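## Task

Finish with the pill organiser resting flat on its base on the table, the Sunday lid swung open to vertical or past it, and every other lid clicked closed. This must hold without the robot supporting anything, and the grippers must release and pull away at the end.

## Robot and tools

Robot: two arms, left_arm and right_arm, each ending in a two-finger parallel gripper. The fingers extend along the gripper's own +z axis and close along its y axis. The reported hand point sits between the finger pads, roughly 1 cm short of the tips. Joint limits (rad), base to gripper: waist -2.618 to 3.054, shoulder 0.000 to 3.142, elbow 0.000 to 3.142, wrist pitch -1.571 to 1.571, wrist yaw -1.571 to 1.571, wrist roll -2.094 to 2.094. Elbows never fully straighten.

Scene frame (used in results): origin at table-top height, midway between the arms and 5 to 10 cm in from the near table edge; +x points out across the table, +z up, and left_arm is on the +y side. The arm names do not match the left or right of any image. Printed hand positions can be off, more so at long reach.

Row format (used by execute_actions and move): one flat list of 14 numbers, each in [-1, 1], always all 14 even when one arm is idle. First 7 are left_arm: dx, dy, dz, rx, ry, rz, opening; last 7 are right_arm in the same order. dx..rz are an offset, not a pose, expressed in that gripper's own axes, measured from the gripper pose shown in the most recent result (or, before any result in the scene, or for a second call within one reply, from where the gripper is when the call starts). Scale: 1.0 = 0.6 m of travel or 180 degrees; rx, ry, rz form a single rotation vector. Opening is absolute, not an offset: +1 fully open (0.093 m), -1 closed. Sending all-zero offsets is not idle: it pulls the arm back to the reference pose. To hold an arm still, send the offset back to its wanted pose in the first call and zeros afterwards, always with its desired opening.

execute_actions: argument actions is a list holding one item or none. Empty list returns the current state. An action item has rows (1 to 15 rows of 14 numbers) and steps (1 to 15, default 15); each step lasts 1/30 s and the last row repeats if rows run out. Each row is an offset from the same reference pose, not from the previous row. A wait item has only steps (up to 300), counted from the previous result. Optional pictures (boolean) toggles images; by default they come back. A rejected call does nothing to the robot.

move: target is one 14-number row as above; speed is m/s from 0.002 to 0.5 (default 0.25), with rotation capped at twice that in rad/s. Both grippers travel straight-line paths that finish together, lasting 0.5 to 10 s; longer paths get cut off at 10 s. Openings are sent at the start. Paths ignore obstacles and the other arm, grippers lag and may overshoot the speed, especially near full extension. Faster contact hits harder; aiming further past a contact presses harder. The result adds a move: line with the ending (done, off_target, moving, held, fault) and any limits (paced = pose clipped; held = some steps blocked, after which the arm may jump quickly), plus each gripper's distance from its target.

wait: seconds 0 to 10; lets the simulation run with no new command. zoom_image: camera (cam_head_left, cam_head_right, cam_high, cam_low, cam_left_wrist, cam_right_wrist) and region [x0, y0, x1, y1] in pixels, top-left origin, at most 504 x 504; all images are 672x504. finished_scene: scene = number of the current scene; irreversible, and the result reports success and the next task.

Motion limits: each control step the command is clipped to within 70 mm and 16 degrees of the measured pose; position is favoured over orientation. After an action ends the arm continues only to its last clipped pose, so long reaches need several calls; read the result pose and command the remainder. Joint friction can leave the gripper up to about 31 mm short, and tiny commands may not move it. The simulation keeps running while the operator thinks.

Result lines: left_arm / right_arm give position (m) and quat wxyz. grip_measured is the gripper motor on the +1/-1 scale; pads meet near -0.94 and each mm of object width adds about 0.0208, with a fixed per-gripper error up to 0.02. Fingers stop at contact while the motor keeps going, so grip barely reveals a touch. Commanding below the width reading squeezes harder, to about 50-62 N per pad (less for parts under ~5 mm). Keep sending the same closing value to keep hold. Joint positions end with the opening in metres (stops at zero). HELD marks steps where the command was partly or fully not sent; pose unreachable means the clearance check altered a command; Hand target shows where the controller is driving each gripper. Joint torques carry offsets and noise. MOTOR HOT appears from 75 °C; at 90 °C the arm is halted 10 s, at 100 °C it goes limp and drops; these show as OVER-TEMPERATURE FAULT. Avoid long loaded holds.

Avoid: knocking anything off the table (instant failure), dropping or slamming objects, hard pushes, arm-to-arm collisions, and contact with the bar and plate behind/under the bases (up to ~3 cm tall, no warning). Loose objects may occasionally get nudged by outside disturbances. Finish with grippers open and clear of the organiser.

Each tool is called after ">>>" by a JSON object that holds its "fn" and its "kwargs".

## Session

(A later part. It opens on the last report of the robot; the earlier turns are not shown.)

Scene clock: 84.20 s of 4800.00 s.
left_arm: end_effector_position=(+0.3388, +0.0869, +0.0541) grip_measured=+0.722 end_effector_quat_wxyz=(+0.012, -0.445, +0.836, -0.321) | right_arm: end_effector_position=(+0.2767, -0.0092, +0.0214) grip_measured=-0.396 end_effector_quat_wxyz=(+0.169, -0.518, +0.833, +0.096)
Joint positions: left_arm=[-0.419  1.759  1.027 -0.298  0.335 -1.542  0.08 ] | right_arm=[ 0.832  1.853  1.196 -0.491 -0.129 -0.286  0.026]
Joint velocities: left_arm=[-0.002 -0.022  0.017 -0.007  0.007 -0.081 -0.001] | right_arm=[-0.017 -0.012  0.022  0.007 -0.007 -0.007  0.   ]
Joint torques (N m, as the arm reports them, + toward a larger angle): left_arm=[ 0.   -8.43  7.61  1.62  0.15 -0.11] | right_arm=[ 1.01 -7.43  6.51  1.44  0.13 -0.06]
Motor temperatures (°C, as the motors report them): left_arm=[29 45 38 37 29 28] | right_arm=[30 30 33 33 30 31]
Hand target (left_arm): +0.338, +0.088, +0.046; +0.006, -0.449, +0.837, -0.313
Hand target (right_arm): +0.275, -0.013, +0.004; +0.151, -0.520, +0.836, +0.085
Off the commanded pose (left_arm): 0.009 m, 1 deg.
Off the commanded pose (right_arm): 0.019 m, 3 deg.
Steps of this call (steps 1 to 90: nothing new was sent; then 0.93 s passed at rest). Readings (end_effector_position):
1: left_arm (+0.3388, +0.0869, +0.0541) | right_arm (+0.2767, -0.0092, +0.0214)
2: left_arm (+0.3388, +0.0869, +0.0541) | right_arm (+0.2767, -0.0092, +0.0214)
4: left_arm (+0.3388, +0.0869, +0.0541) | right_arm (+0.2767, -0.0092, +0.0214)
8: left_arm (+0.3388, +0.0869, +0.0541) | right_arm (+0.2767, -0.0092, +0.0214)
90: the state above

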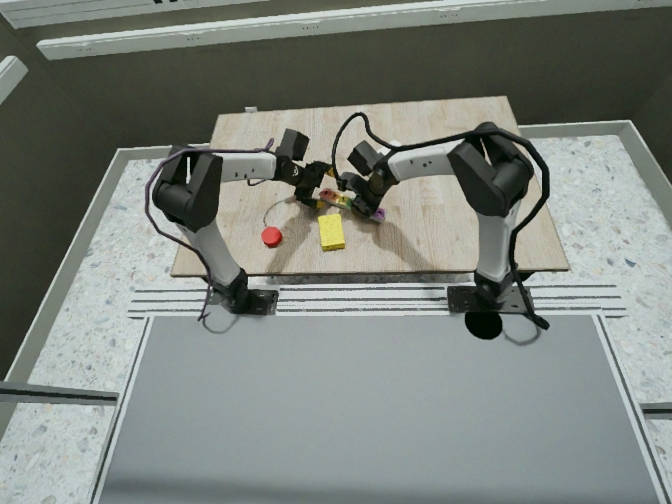

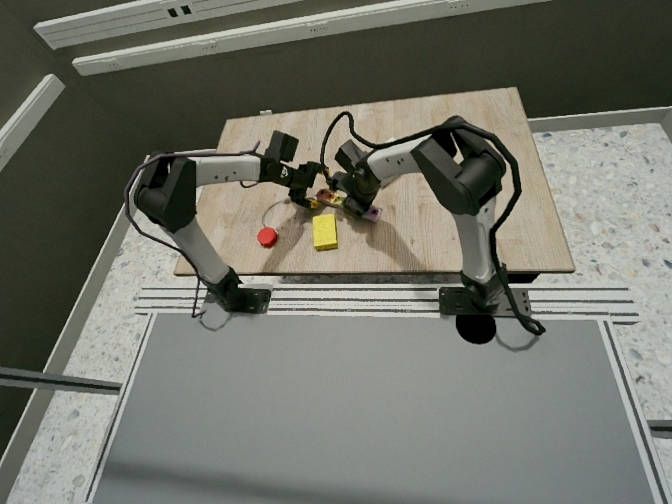

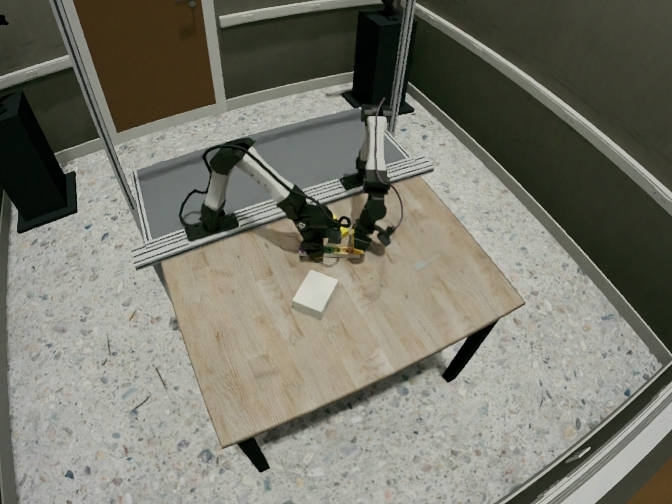

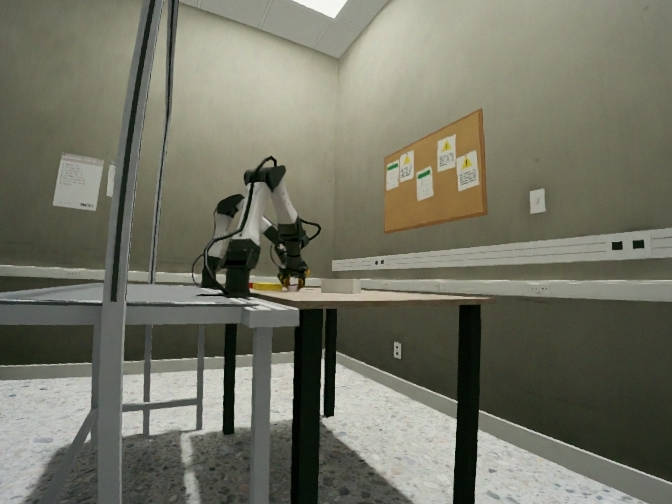

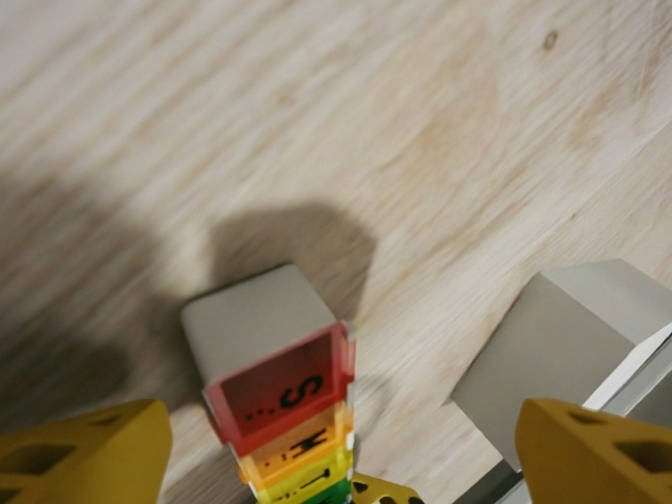

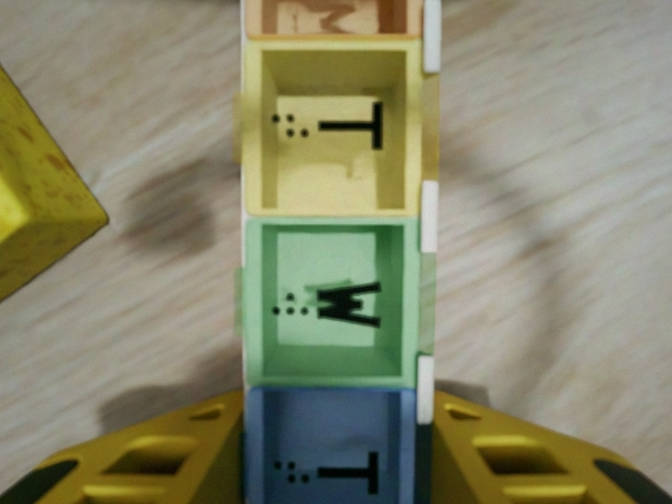

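>>> {"fn": "execute_actions", "kwargs": {"actions": [{"rows":[[0,0,0,0,0,0,0.6,0.017,0,0.026,0,0.014,0,-0.5],[0,0,0,0,0,0,0.5,0.017,0,0.026,0,0.014,0,-0.5],[0,0,0,0,0,0,0.4,0.017,0,0.026,0,0.014,0,-0.5],[0,0,0,0,0,0,0.3,0.017,0,0.026,0,0.014,0,-0.5]],"steps":15}]}}

>>> {"fn": "zoom_image", "kwargs": {"camera": "cam_head_left", "region": [290,160,380,230]}}

Scene clock: 85.20 s of 4800.00 s.
left_arm: end_effector_position=(+0.3388, +0.0869, +0.0541) grip_measured=+0.302 end_effector_quat_wxyz=(+0.012, -0.445, +0.836, -0.321) | right_arm: end_effector_position=(+0.2767, -0.0092, +0.0214) grip_measured=-0.396 end_effector_quat_wxyz=(+0.169, -0.518, +0.833, +0.096)
Joint positions: left_arm=[-0.419  1.759  1.027 -0.298  0.335 -1.542  0.06 ] | right_arm=[ 0.832  1.853  1.196 -0.491 -0.129 -0.286  0.026]
Joint velocities: left_arm=[-0.012 -0.002  0.012  0.051 -0.051  0.007 -0.001] | right_arm=[ 0.002 -0.002 -0.022  0.007  0.066 -0.051  0.001]
Joint torques (N m, as the arm reports them, + toward a larger angle): left_arm=[  0.09 -10.19   7.95   1.54   0.13  -0.13] | right_arm=[ 0.79 -7.39  6.55  1.46  0.18 -0.09]
Motor temperatures (°C, as the motors report them): left_arm=[29 45 38 37 29 28] | right_arm=[30 30 33 33 30 31]
Hand target (left_arm): +0.339, +0.087, +0.054; +0.012, -0.445, +0.836, -0.321
Hand target (right_arm): +0.275, -0.013, +0.004; +0.151, -0.520, +0.836, +0.085
Off the commanded pose (left_arm): 0.000 m, 0 deg.
Off the commanded pose (right_arm): 0.019 m, 3 deg.
Steps of this call (steps 1 to 15: nothing new was sent; steps 16 to 30: all 15 steps of this action). Readings (end_effector_position):
16: left_arm (+0.3388, +0.0869, +0.0541) | right_arm (+0.2767, -0.0092, +0.0214)
17: left_arm (+0.3388, +0.0869, +0.0541) | right_arm (+0.2767, -0.0092, +0.0214)
19: left_arm (+0.3388, +0.0869, +0.0541) | right_arm (+0.2767, -0.0092, +0.0214)
23: left_arm (+0.3388, +0.0869, +0.0541) | right_arm (+0.2767, -0.0092, +0.0214)
30: the state above

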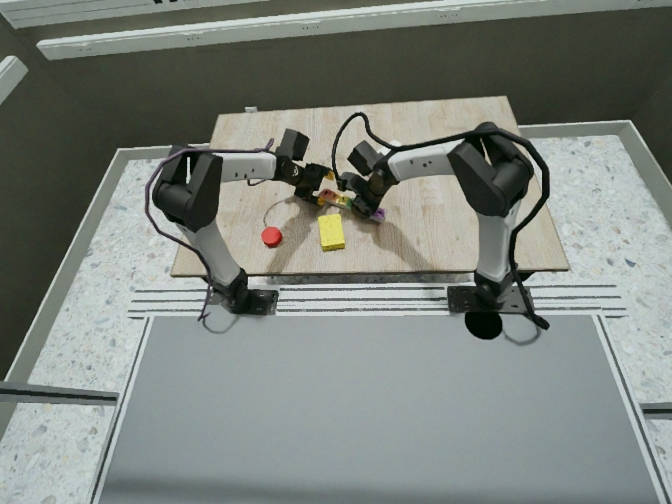

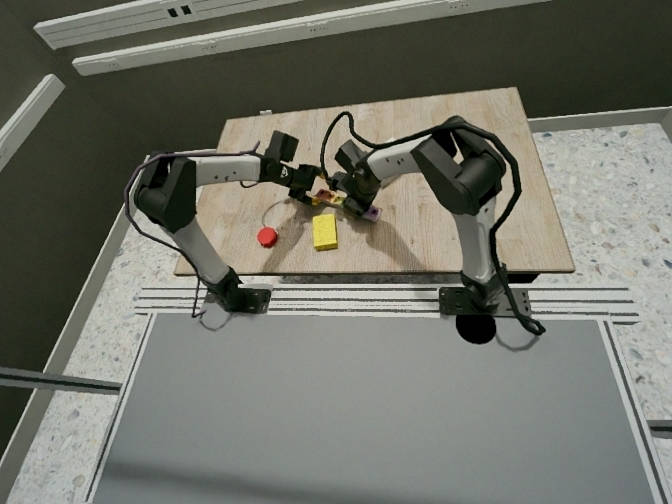

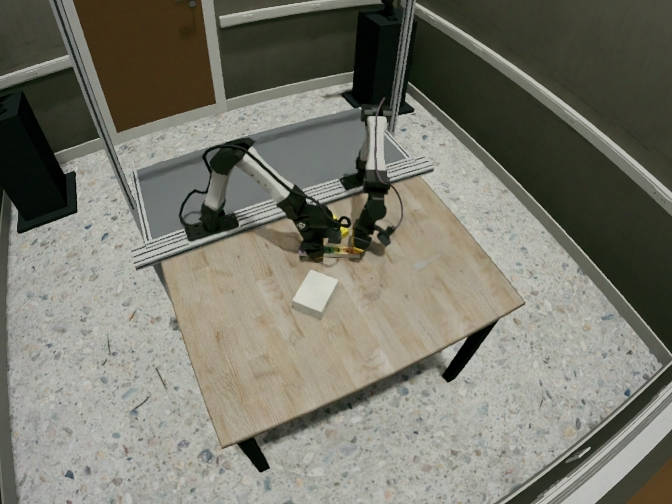

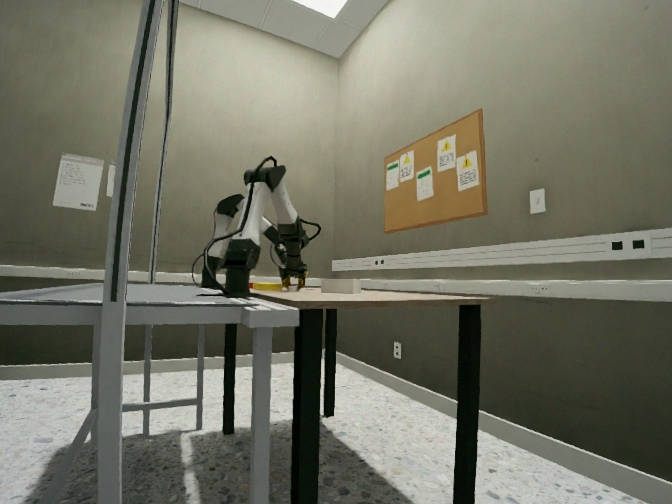

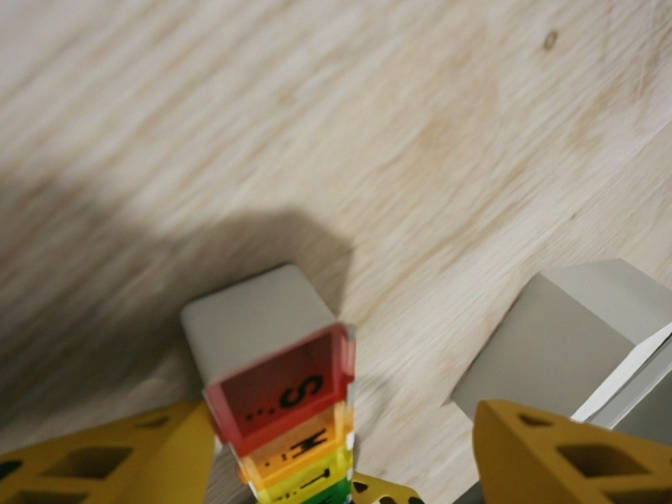

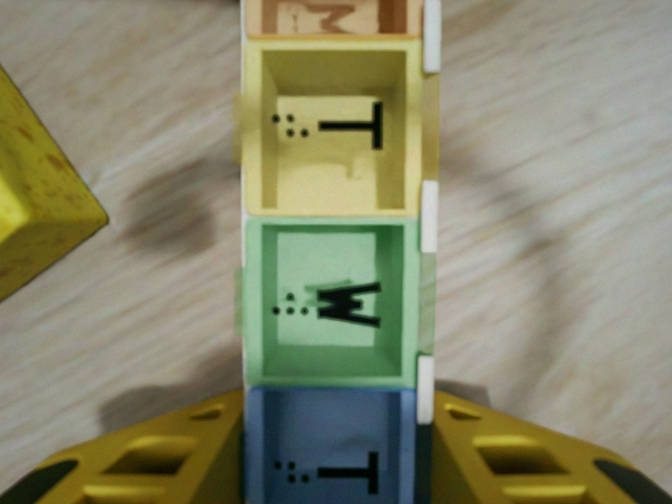

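Region (290, 160, 380, 230) of cam_head_left's 672x504 image, scaled by 5.600, with more detail than that image has.

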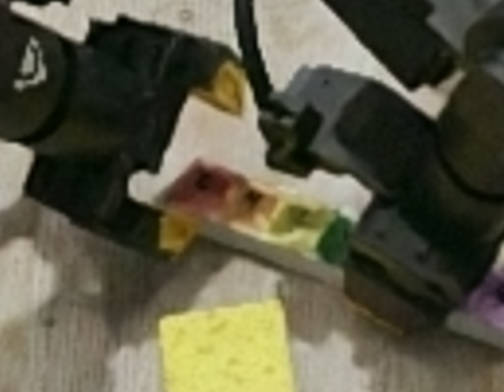

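>>> {"fn": "execute_actions", "kwargs": {"actions": [{"rows":[[0,0,0,0,0,0,0.25,0.017,0,0.026,0,0.014,0,-0.5],[0,0,0,0,0,0,0.2,0.017,0,0.026,0,0.014,0,-0.5],[0,0,0,0,0,0,0.15,0.017,0,0.026,0,0.014,0,-0.5],[0,0,0,0,0,0,0.1,0.017,0,0.026,0,0.014,0,-0.5]],"steps":12}]}}

>>> {"fn": "zoom_image", "kwargs": {"camera": "cam_left_wrist", "region": [150,260,450,504]}}

Scene clock: 86.33 s of 4800.00 s.
left_arm: end_effector_position=(+0.3372, +0.0877, +0.0530) grip_measured=+0.102 end_effector_quat_wxyz=(+0.010, -0.446, +0.836, -0.318) | right_arm: end_effector_position=(+0.2770, -0.0092, +0.0215) grip_measured=-0.396 end_effector_quat_wxyz=(+0.170, -0.517, +0.834, +0.096)
Joint positions: left_arm=[-0.419  1.759  1.027 -0.307  0.335 -1.542  0.05 ] | right_arm=[ 0.832  1.853  1.196 -0.491 -0.128 -0.283  0.026]
Joint velocities: left_arm=[ 0.012 -0.002 -0.002 -0.037  0.022  0.007  0.001] | right_arm=[ 0.002  0.002 -0.027 -0.007 -0.007  0.022  0.   ]
Joint torques (N m, as the arm reports them, + toward a larger angle): left_arm=[ -0.11 -10.14   7.9    1.68   0.13  -0.09] | right_arm=[ 0.64 -7.66  6.56  1.45  0.16 -0.03]
Motor temperatures (°C, as the motors report them): left_arm=[29 45 38 37 29 28] | right_arm=[30 30 33 34 30 31]
Hand target (left_arm): +0.339, +0.087, +0.054; +0.012, -0.445, +0.836, -0.321
Hand target (right_arm): +0.275, -0.013, +0.004; +0.151, -0.520, +0.836, +0.085
Off the commanded pose (left_arm): 0.002 m, 1 deg.
Off the commanded pose (right_arm): 0.019 m, 3 deg.
Steps of this call (steps 1 to 22: nothing new was sent; steps 23 to 34: all 12 steps of this action). Readings (end_effector_position):
23: left_arm (+0.3388, +0.0869, +0.0541) | right_arm (+0.2767, -0.0092, +0.0214)
24: left_arm (+0.3388, +0.0869, +0.0541) | right_arm (+0.2767, -0.0092, +0.0214)
26: left_arm (+0.3378, +0.0874, +0.0534) | right_arm (+0.2770, -0.0092, +0.0215)
30: left_arm (+0.3373, +0.0877, +0.0530) | right_arm (+0.2770, -0.0092, +0.0215)
34: the state above

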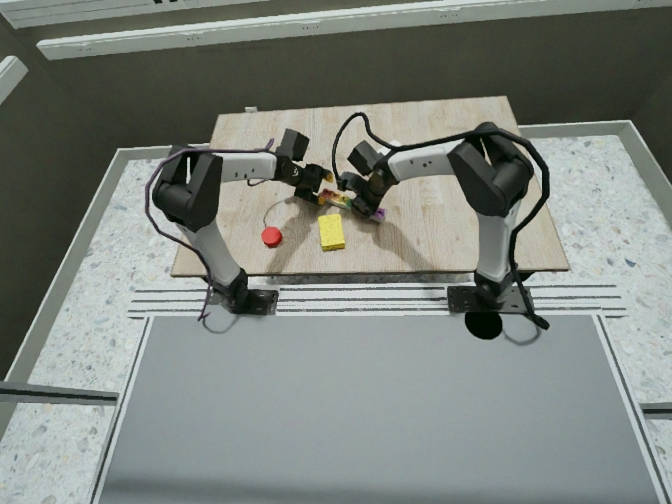

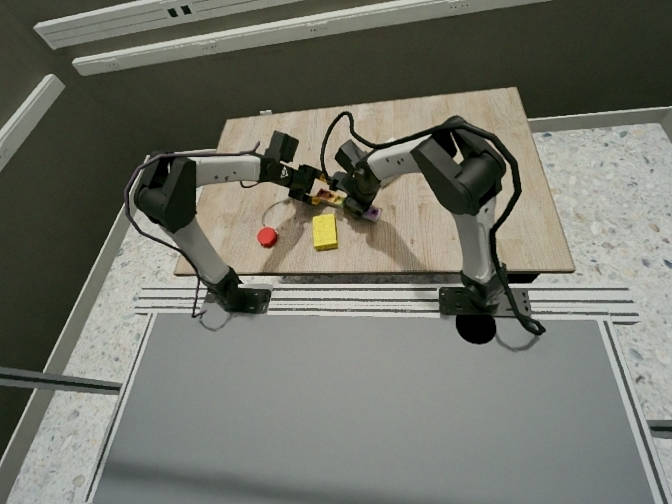

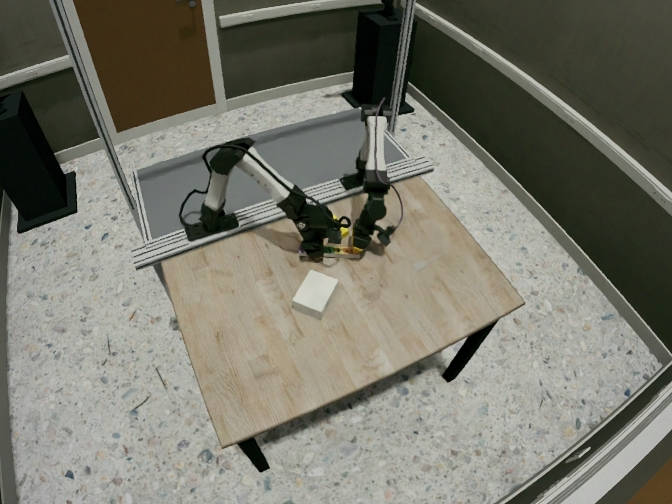

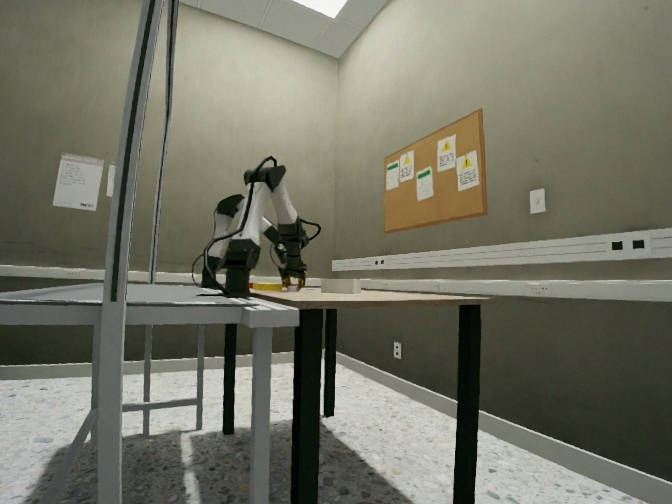

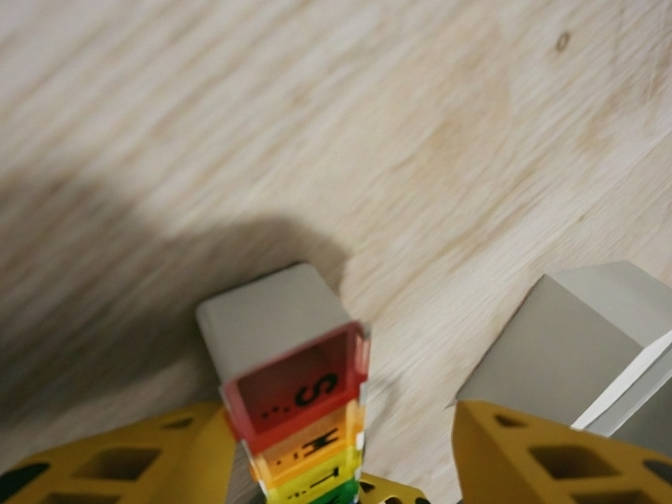

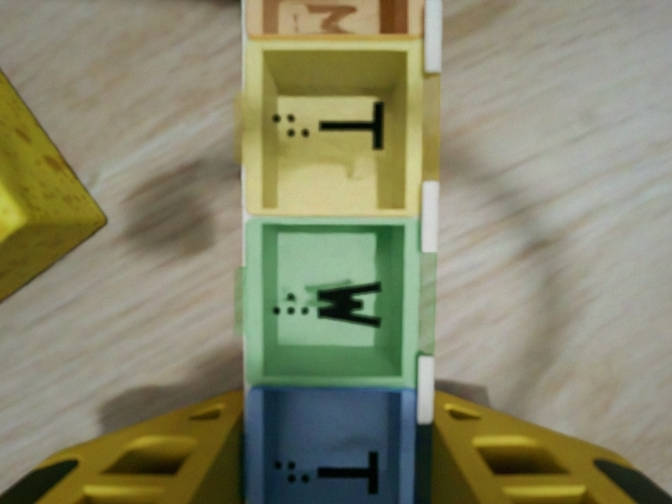

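Region (150, 260, 450, 504) of cam_left_wrist's 672x504 image, scaled by 1.680, with more detail than that image has; it fills the top 410 rows of this view, and the rest is white.

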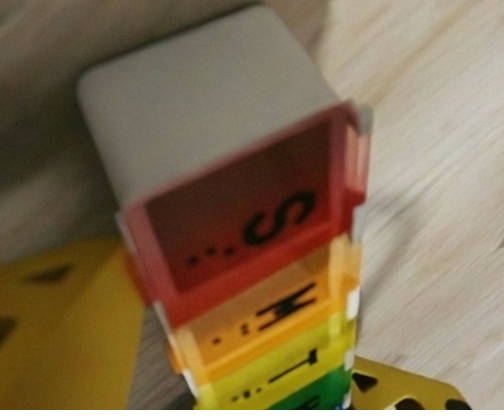

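>>> {"fn": "execute_actions", "kwargs": {"actions": [{"rows":[[0,-0.008,0,0.006,0,0.002,0.1,0.017,0,0.026,0,0.014,0,-0.5],[0,-0.016,0,0.012,0,0.004,0.1,0.017,0,0.026,0,0.014,0,-0.5],[0.003,-0.024,-0.009,0.018,0,0.006,0.1,0.017,0,0.026,0,0.014,0,-0.5],[0.004,-0.027,-0.012,0.02,0,0.007,0.1,0.017,0,0.026,0,0.014,0,-0.5],[0.005,-0.029,-0.014,0.021,0,0.007,0.1,0.017,0,0.026,0,0.014,0,-0.5],[0.006,-0.031,-0.017,0.023,0,0.008,0.1,0.017,0,0.026,0,0.014,0,-0.5],[0.007,-0.034,-0.02,0.025,0,0.0085,0.1,0.017,0,0.026,0,0.014,0,-0.5]],"steps":15}]}}

>>> {"fn": "zoom_image", "kwargs": {"camera": "cam_left_wrist", "region": [150,260,450,504]}}

Scene clock: 87.77 s of 4800.00 s.
left_arm: end_effector_position=(+0.3414, +0.0865, +0.0675) grip_measured=+0.102 end_effector_quat_wxyz=(+0.025, -0.440, +0.833, -0.335) | right_arm: end_effector_position=(+0.2793, -0.0084, +0.0217) grip_measured=-0.396 end_effector_quat_wxyz=(+0.173, -0.515, +0.834, +0.094)
Joint positions: left_arm=[-0.419  1.727  1.027 -0.293  0.331 -1.542  0.05 ] | right_arm=[ 0.832  1.856  1.199 -0.484 -0.121 -0.279  0.026]
Joint velocities: left_arm=[-0.007 -0.032 -0.007  0.081  0.007 -0.022 -0.   ] | right_arm=[-0.012  0.002 -0.012  0.022 -0.066  0.007 -0.001]
Joint torques (N m, as the arm reports them, + toward a larger angle): left_arm=[ -0.05 -10.51   8.28   1.86   0.18  -0.19] | right_arm=[ 1.   -7.96  6.41  1.48  0.15 -0.06]
Motor temperatures (°C, as the motors report them): left_arm=[29 45 38 37 29 28] | right_arm=[30 30 33 34 30 31]
Hand target (left_arm): +0.346, +0.083, +0.075; +0.032, -0.434, +0.830, -0.350
Hand target (right_arm): +0.276, -0.013, +0.004; +0.151, -0.519, +0.837, +0.084
Off the commanded pose (left_arm): 0.009 m, 2 deg.
Off the commanded pose (right_arm): 0.019 m, 3 deg.
Steps of this call (steps 1 to 28: nothing new was sent; steps 29 to 43: all 15 steps of this action). Readings (end_effector_position):
29: left_arm (+0.3372, +0.0877, +0.0530) | right_arm (+0.2770, -0.0093, +0.0215)
30: left_arm (+0.3372, +0.0877, +0.0530) | right_arm (+0.2770, -0.0093, +0.0215)
32: left_arm (+0.3373, +0.0877, +0.0533) | right_arm (+0.2770, -0.0093, +0.0215)
36: left_arm (+0.3379, +0.0877, +0.0578) | right_arm (+0.2778, -0.0088, +0.0221)
43: the state above

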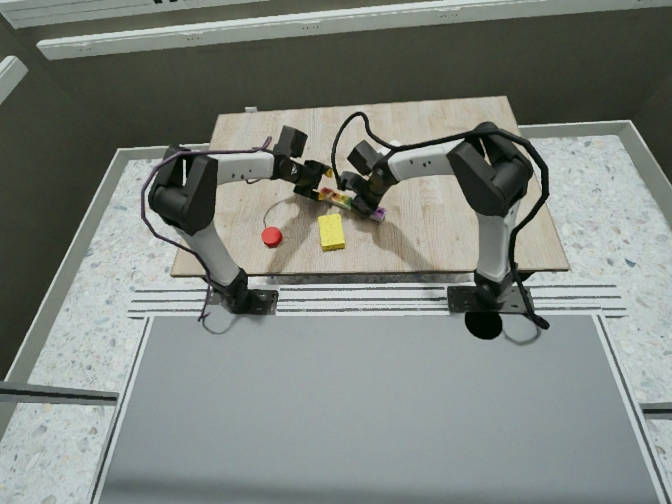

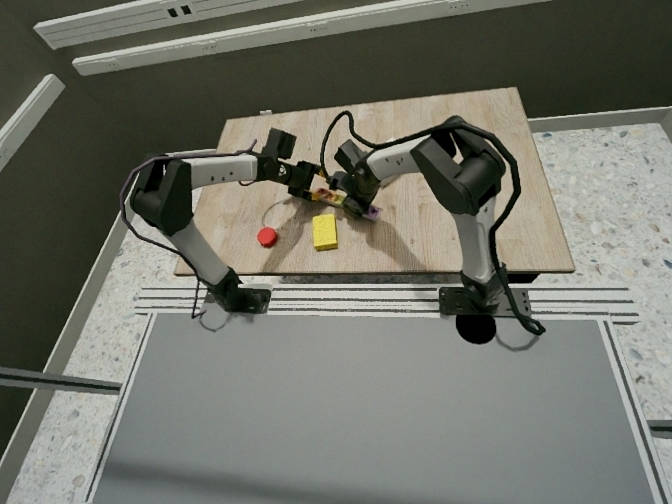

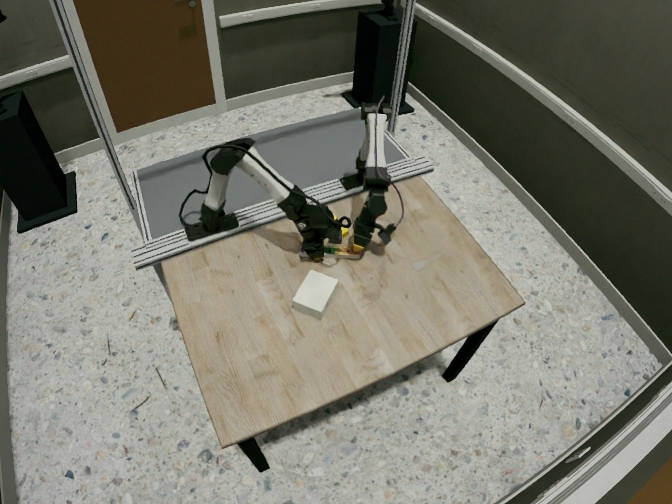

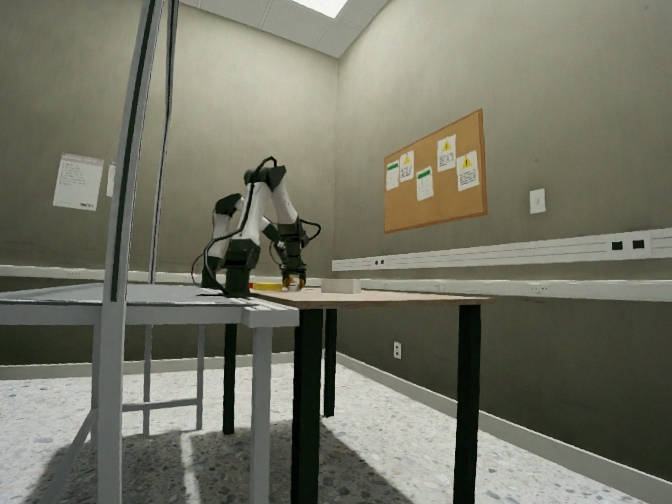

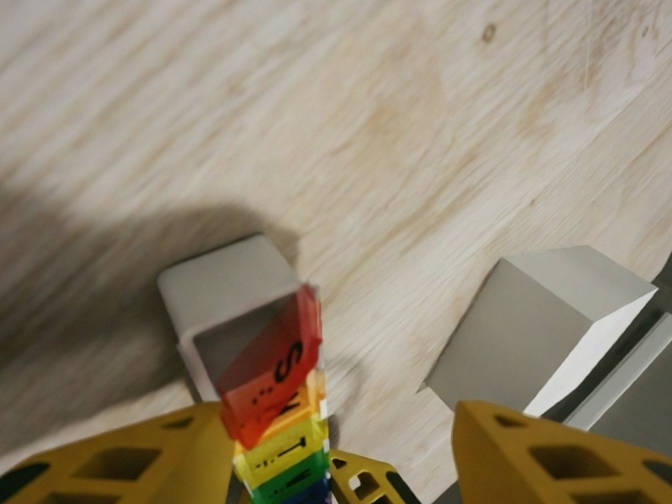

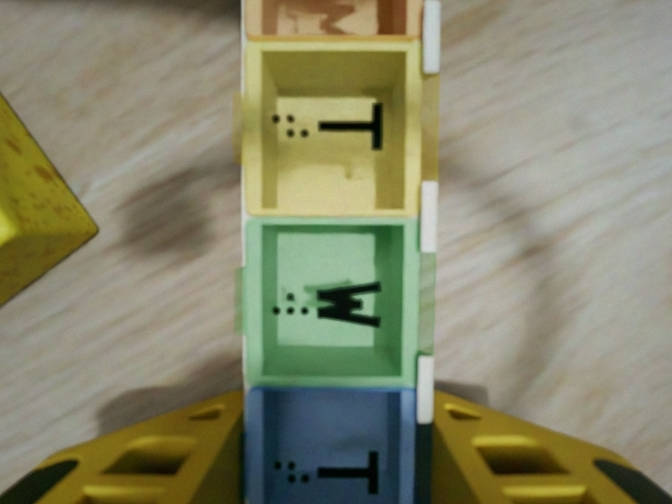

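Region (150, 260, 450, 504) of cam_left_wrist's 672x504 image, scaled by 1.680, with more detail than that image has; it fills the top 410 rows of this view, and the rest is white.

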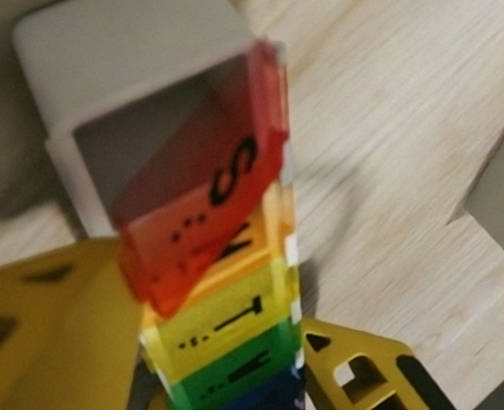

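>>> {"fn": "execute_actions", "kwargs": {"actions": [{"rows":[[0,-0.016,0,0.012,0,0.004,0.1,0.017,0,0.026,0,0.014,0,-0.5],[0,-0.018,0,0.014,0,0.005,0.05,0.017,0,0.026,0,0.014,0,-0.5],[0,-0.02,0,0.015,0,0.005,0,0.017,0,0.026,0,0.014,0,-0.5],[0,-0.022,0,0.017,0,0.006,-0.05,0.017,0,0.026,0,0.014,0,-0.5],[0,-0.024,0,0.018,0,0.006,-0.1,0.017,0,0.026,0,0.014,0,-0.5],[0,-0.024,0,0.018,0,0.006,-0.15,0.017,0,0.026,0,0.014,0,-0.5],[0,-0.024,0,0.018,0,0.006,-0.2,0.017,0,0.026,0,0.014,0,-0.5]],"steps":15}]}}

Scene clock: 89.23 s of 4800.00 s.
left_arm: end_effector_position=(+0.3480, +0.0832, +0.0730) grip_measured=-0.198 end_effector_quat_wxyz=(+0.035, -0.435, +0.829, -0.350) | right_arm: end_effector_position=(+0.2794, -0.0084, +0.0217) grip_measured=-0.396 end_effector_quat_wxyz=(+0.173, -0.515, +0.834, +0.094)
Joint positions: left_arm=[-0.419  1.726  1.027 -0.254  0.331 -1.542  0.036] | right_arm=[ 0.832  1.856  1.199 -0.484 -0.121 -0.279  0.026]
Joint velocities: left_arm=[-0.002 -0.007 -0.002  0.037  0.051  0.066  0.001] | right_arm=[-0.007 -0.012 -0.007 -0.007  0.037  0.022  0.001]
Joint torques (N m, as the arm reports them, + toward a larger angle): left_arm=[-0.06 -9.59  8.26  1.99  0.19 -0.09] | right_arm=[ 0.79 -7.59  6.45  1.5   0.15 -0.04]
Motor temperatures (°C, as the motors report them): left_arm=[29 45 38 37 29 28] | right_arm=[30 31 33 34 30 31]
Hand target (left_arm): +0.352, +0.081, +0.076; +0.041, -0.431, +0.827, -0.358
Hand target (right_arm): +0.278, -0.012, +0.004; +0.155, -0.517, +0.838, +0.082
Off the commanded pose (left_arm): 0.005 m, 1 deg.
Off the commanded pose (right_arm): 0.019 m, 3 deg.
Steps of this call (steps 1 to 29: nothing new was sent; steps 30 to 44: all 15 steps of this action). Readings (end_effector_position):
30: left_arm (+0.3429, +0.0858, +0.0689) | right_arm (+0.2794, -0.0084, +0.0217)
31: left_arm (+0.3433, +0.0856, +0.0692) | right_arm (+0.2794, -0.0084, +0.0217)
33: left_arm (+0.3445, +0.0850, +0.0701) | right_arm (+0.2794, -0.0084, +0.0217)
37: left_arm (+0.3467, +0.0839, +0.0719) | right_arm (+0.2794, -0.0084, +0.0217)
44: the state above

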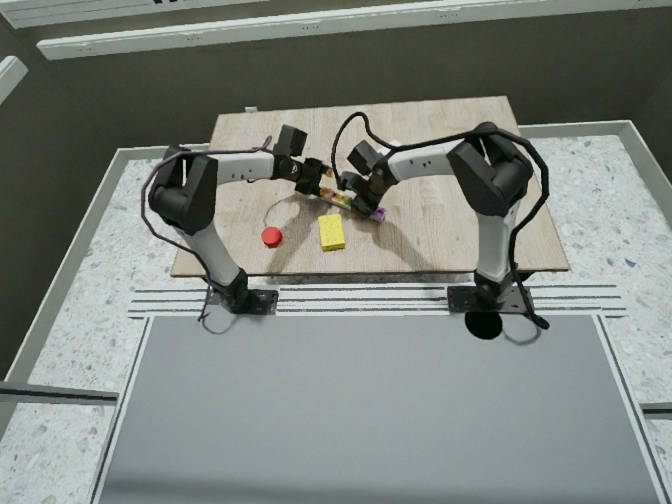

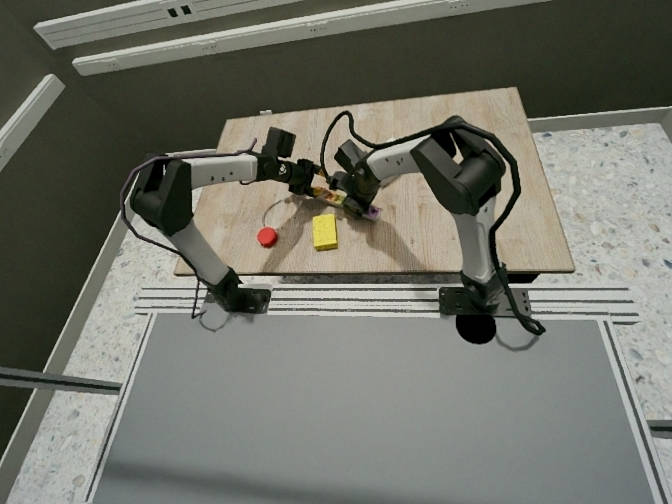

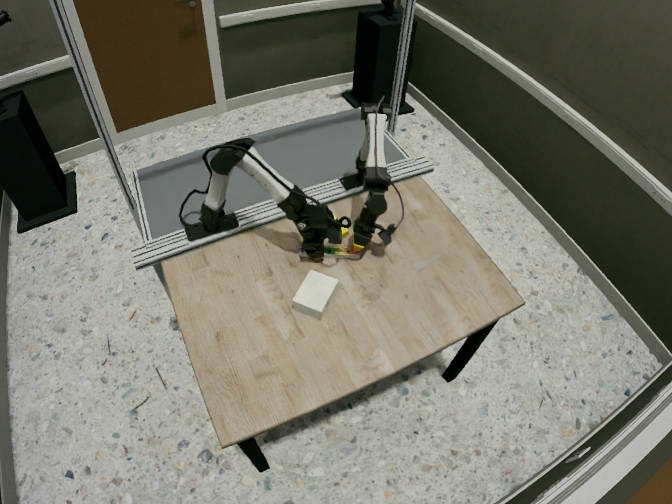

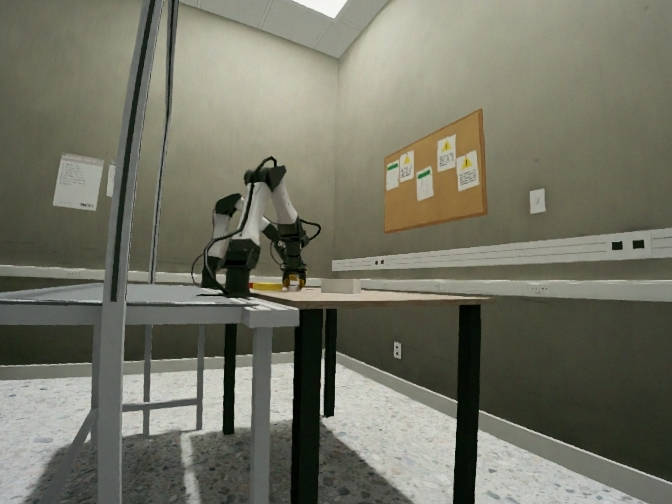

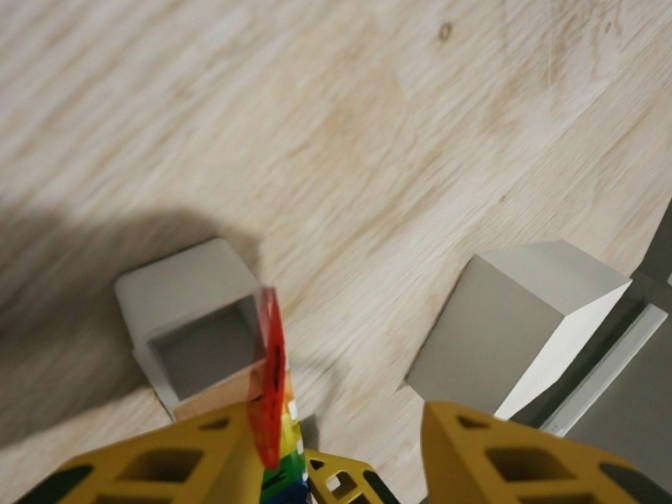

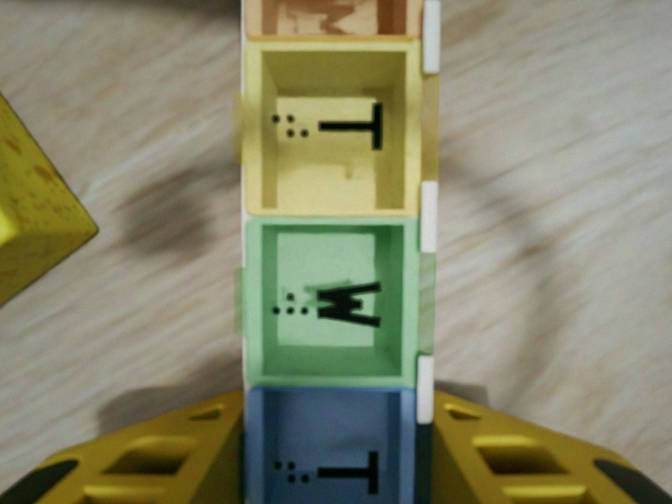

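>>> {"fn": "execute_actions", "kwargs": {"actions": [{"rows":[[-0.0035,0.001,0.01,0,0,0,-0.2,0.017,0,0.026,0,0.014,0,-0.5],[-0.0045,-0.002,0.013,0,0,0,-0.2,0.017,0,0.026,0,0.014,0,-0.5],[-0.0055,-0.005,0.016,0,0,0,-0.2,0.017,0,0.026,0,0.014,0,-0.5],[-0.0065,-0.008,0.019,0,0,0,-0.2,0.017,0,0.026,0,0.014,0,-0.5],[-0.0075,-0.011,0.022,0,0,0,-0.2,0.017,0,0.026,0,0.014,0,-0.5],[-0.0085,-0.014,0.025,0,0,0,-0.2,0.017,0,0.026,0,0.014,0,-0.5],[-0.0095,-0.017,0.028,0,0,0,-0.2,0.017,0,0.026,0,0.014,0,-0.5],[-0.0105,-0.02,0.031,0,0,0,-0.2,0.017,0,0.026,0,0.014,0,-0.5],[-0.0115,-0.023,0.034,0,0,0,-0.2,0.017,0,0.026,0,0.014,0,-0.5]],"steps":15}]}}

Scene clock: 90.90 s of 4800.00 s.
left_arm: end_effector_position=(+0.3627, +0.0758, +0.0641) grip_measured=-0.198 end_effector_quat_wxyz=(+0.032, -0.437, +0.830, -0.345) | right_arm: end_effector_position=(+0.2794, -0.0084, +0.0217) grip_measured=-0.396 end_effector_quat_wxyz=(+0.173, -0.515, +0.834, +0.094)
Joint positions: left_arm=[-0.419  1.805  1.089 -0.249  0.331 -1.542  0.036] | right_arm=[ 0.832  1.856  1.199 -0.484 -0.121 -0.279  0.026]
Joint velocities: left_arm=[-0.032  0.002 -0.012  0.022  0.066 -0.022  0.001] | right_arm=[-0.002 -0.007  0.017 -0.037 -0.066 -0.037 -0.001]
Joint torques (N m, as the arm reports them, + toward a larger angle): left_arm=[-0.17 -8.58  9.69  1.87  0.11 -0.13] | right_arm=[ 0.66 -7.59  6.57  1.47  0.18 -0.09]
Motor temperatures (°C, as the motors report them): left_arm=[29 45 38 37 29 28] | right_arm=[30 31 33 34 30 31]
Hand target (left_arm): +0.369, +0.072, +0.064; +0.035, -0.435, +0.829, -0.350
Hand target (right_arm): +0.278, -0.012, +0.004; +0.155, -0.517, +0.838, +0.082
Off the commanded pose (left_arm): 0.008 m, 1 deg.
Off the commanded pose (right_arm): 0.019 m, 3 deg.
Steps of this call (steps 1 to 35: nothing new was sent; steps 36 to 50: all 15 steps of this action). Readings (end_effector_position):
36: left_arm (+0.3482, +0.0831, +0.0732) | right_arm (+0.2794, -0.0084, +0.0217)
37: left_arm (+0.3482, +0.0831, +0.0732) | right_arm (+0.2794, -0.0084, +0.0217)
39: left_arm (+0.3489, +0.0828, +0.0717) | right_arm (+0.2794, -0.0084, +0.0217)
43: left_arm (+0.3557, +0.0793, +0.0660) | right_arm (+0.2794, -0.0084, +0.0217)
50: the state above

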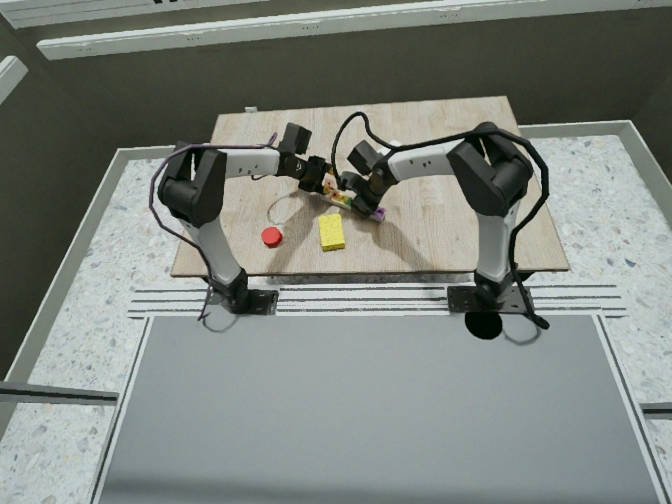

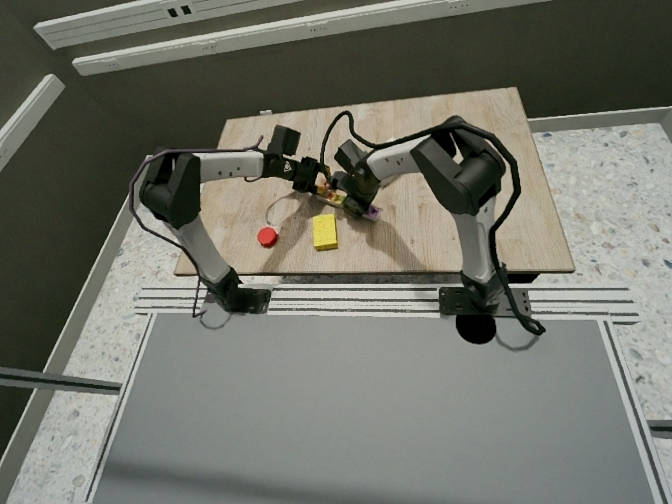

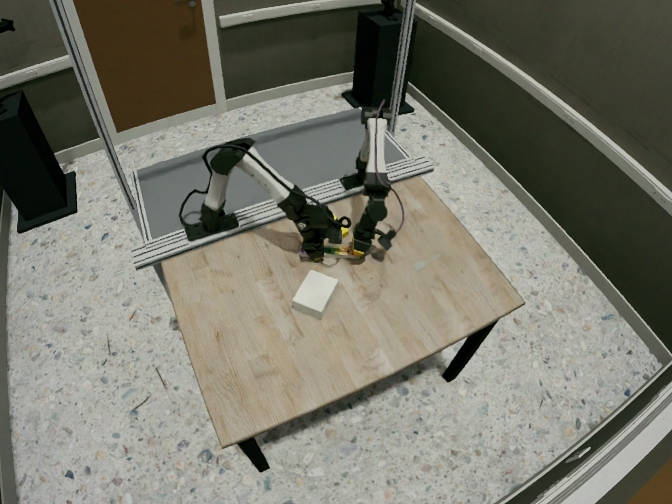

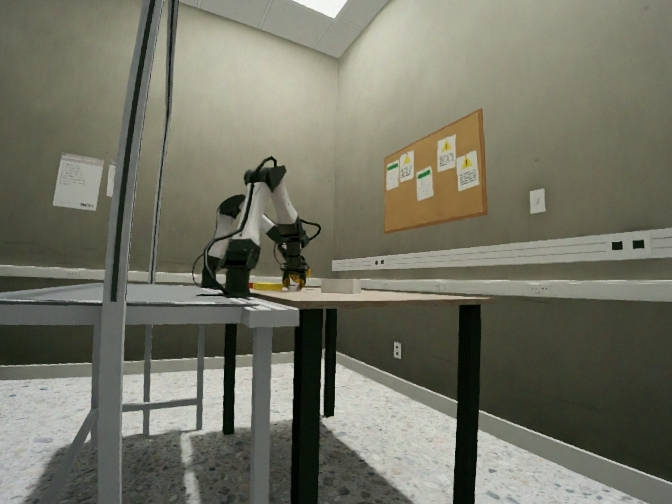

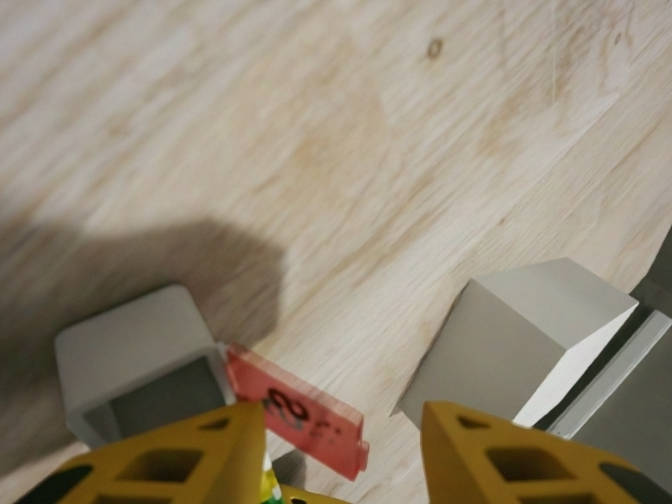

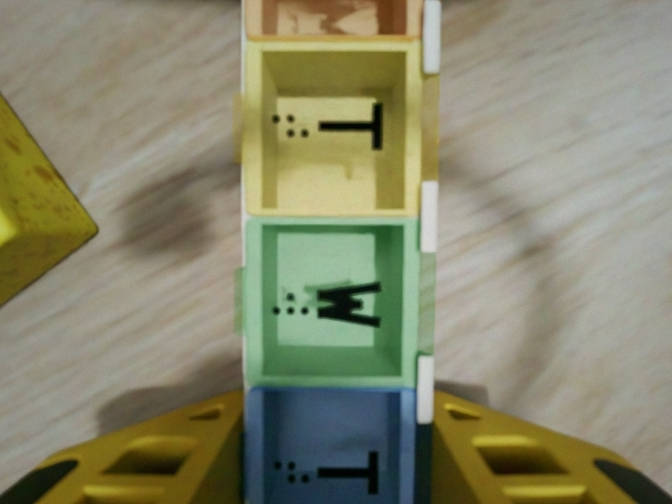

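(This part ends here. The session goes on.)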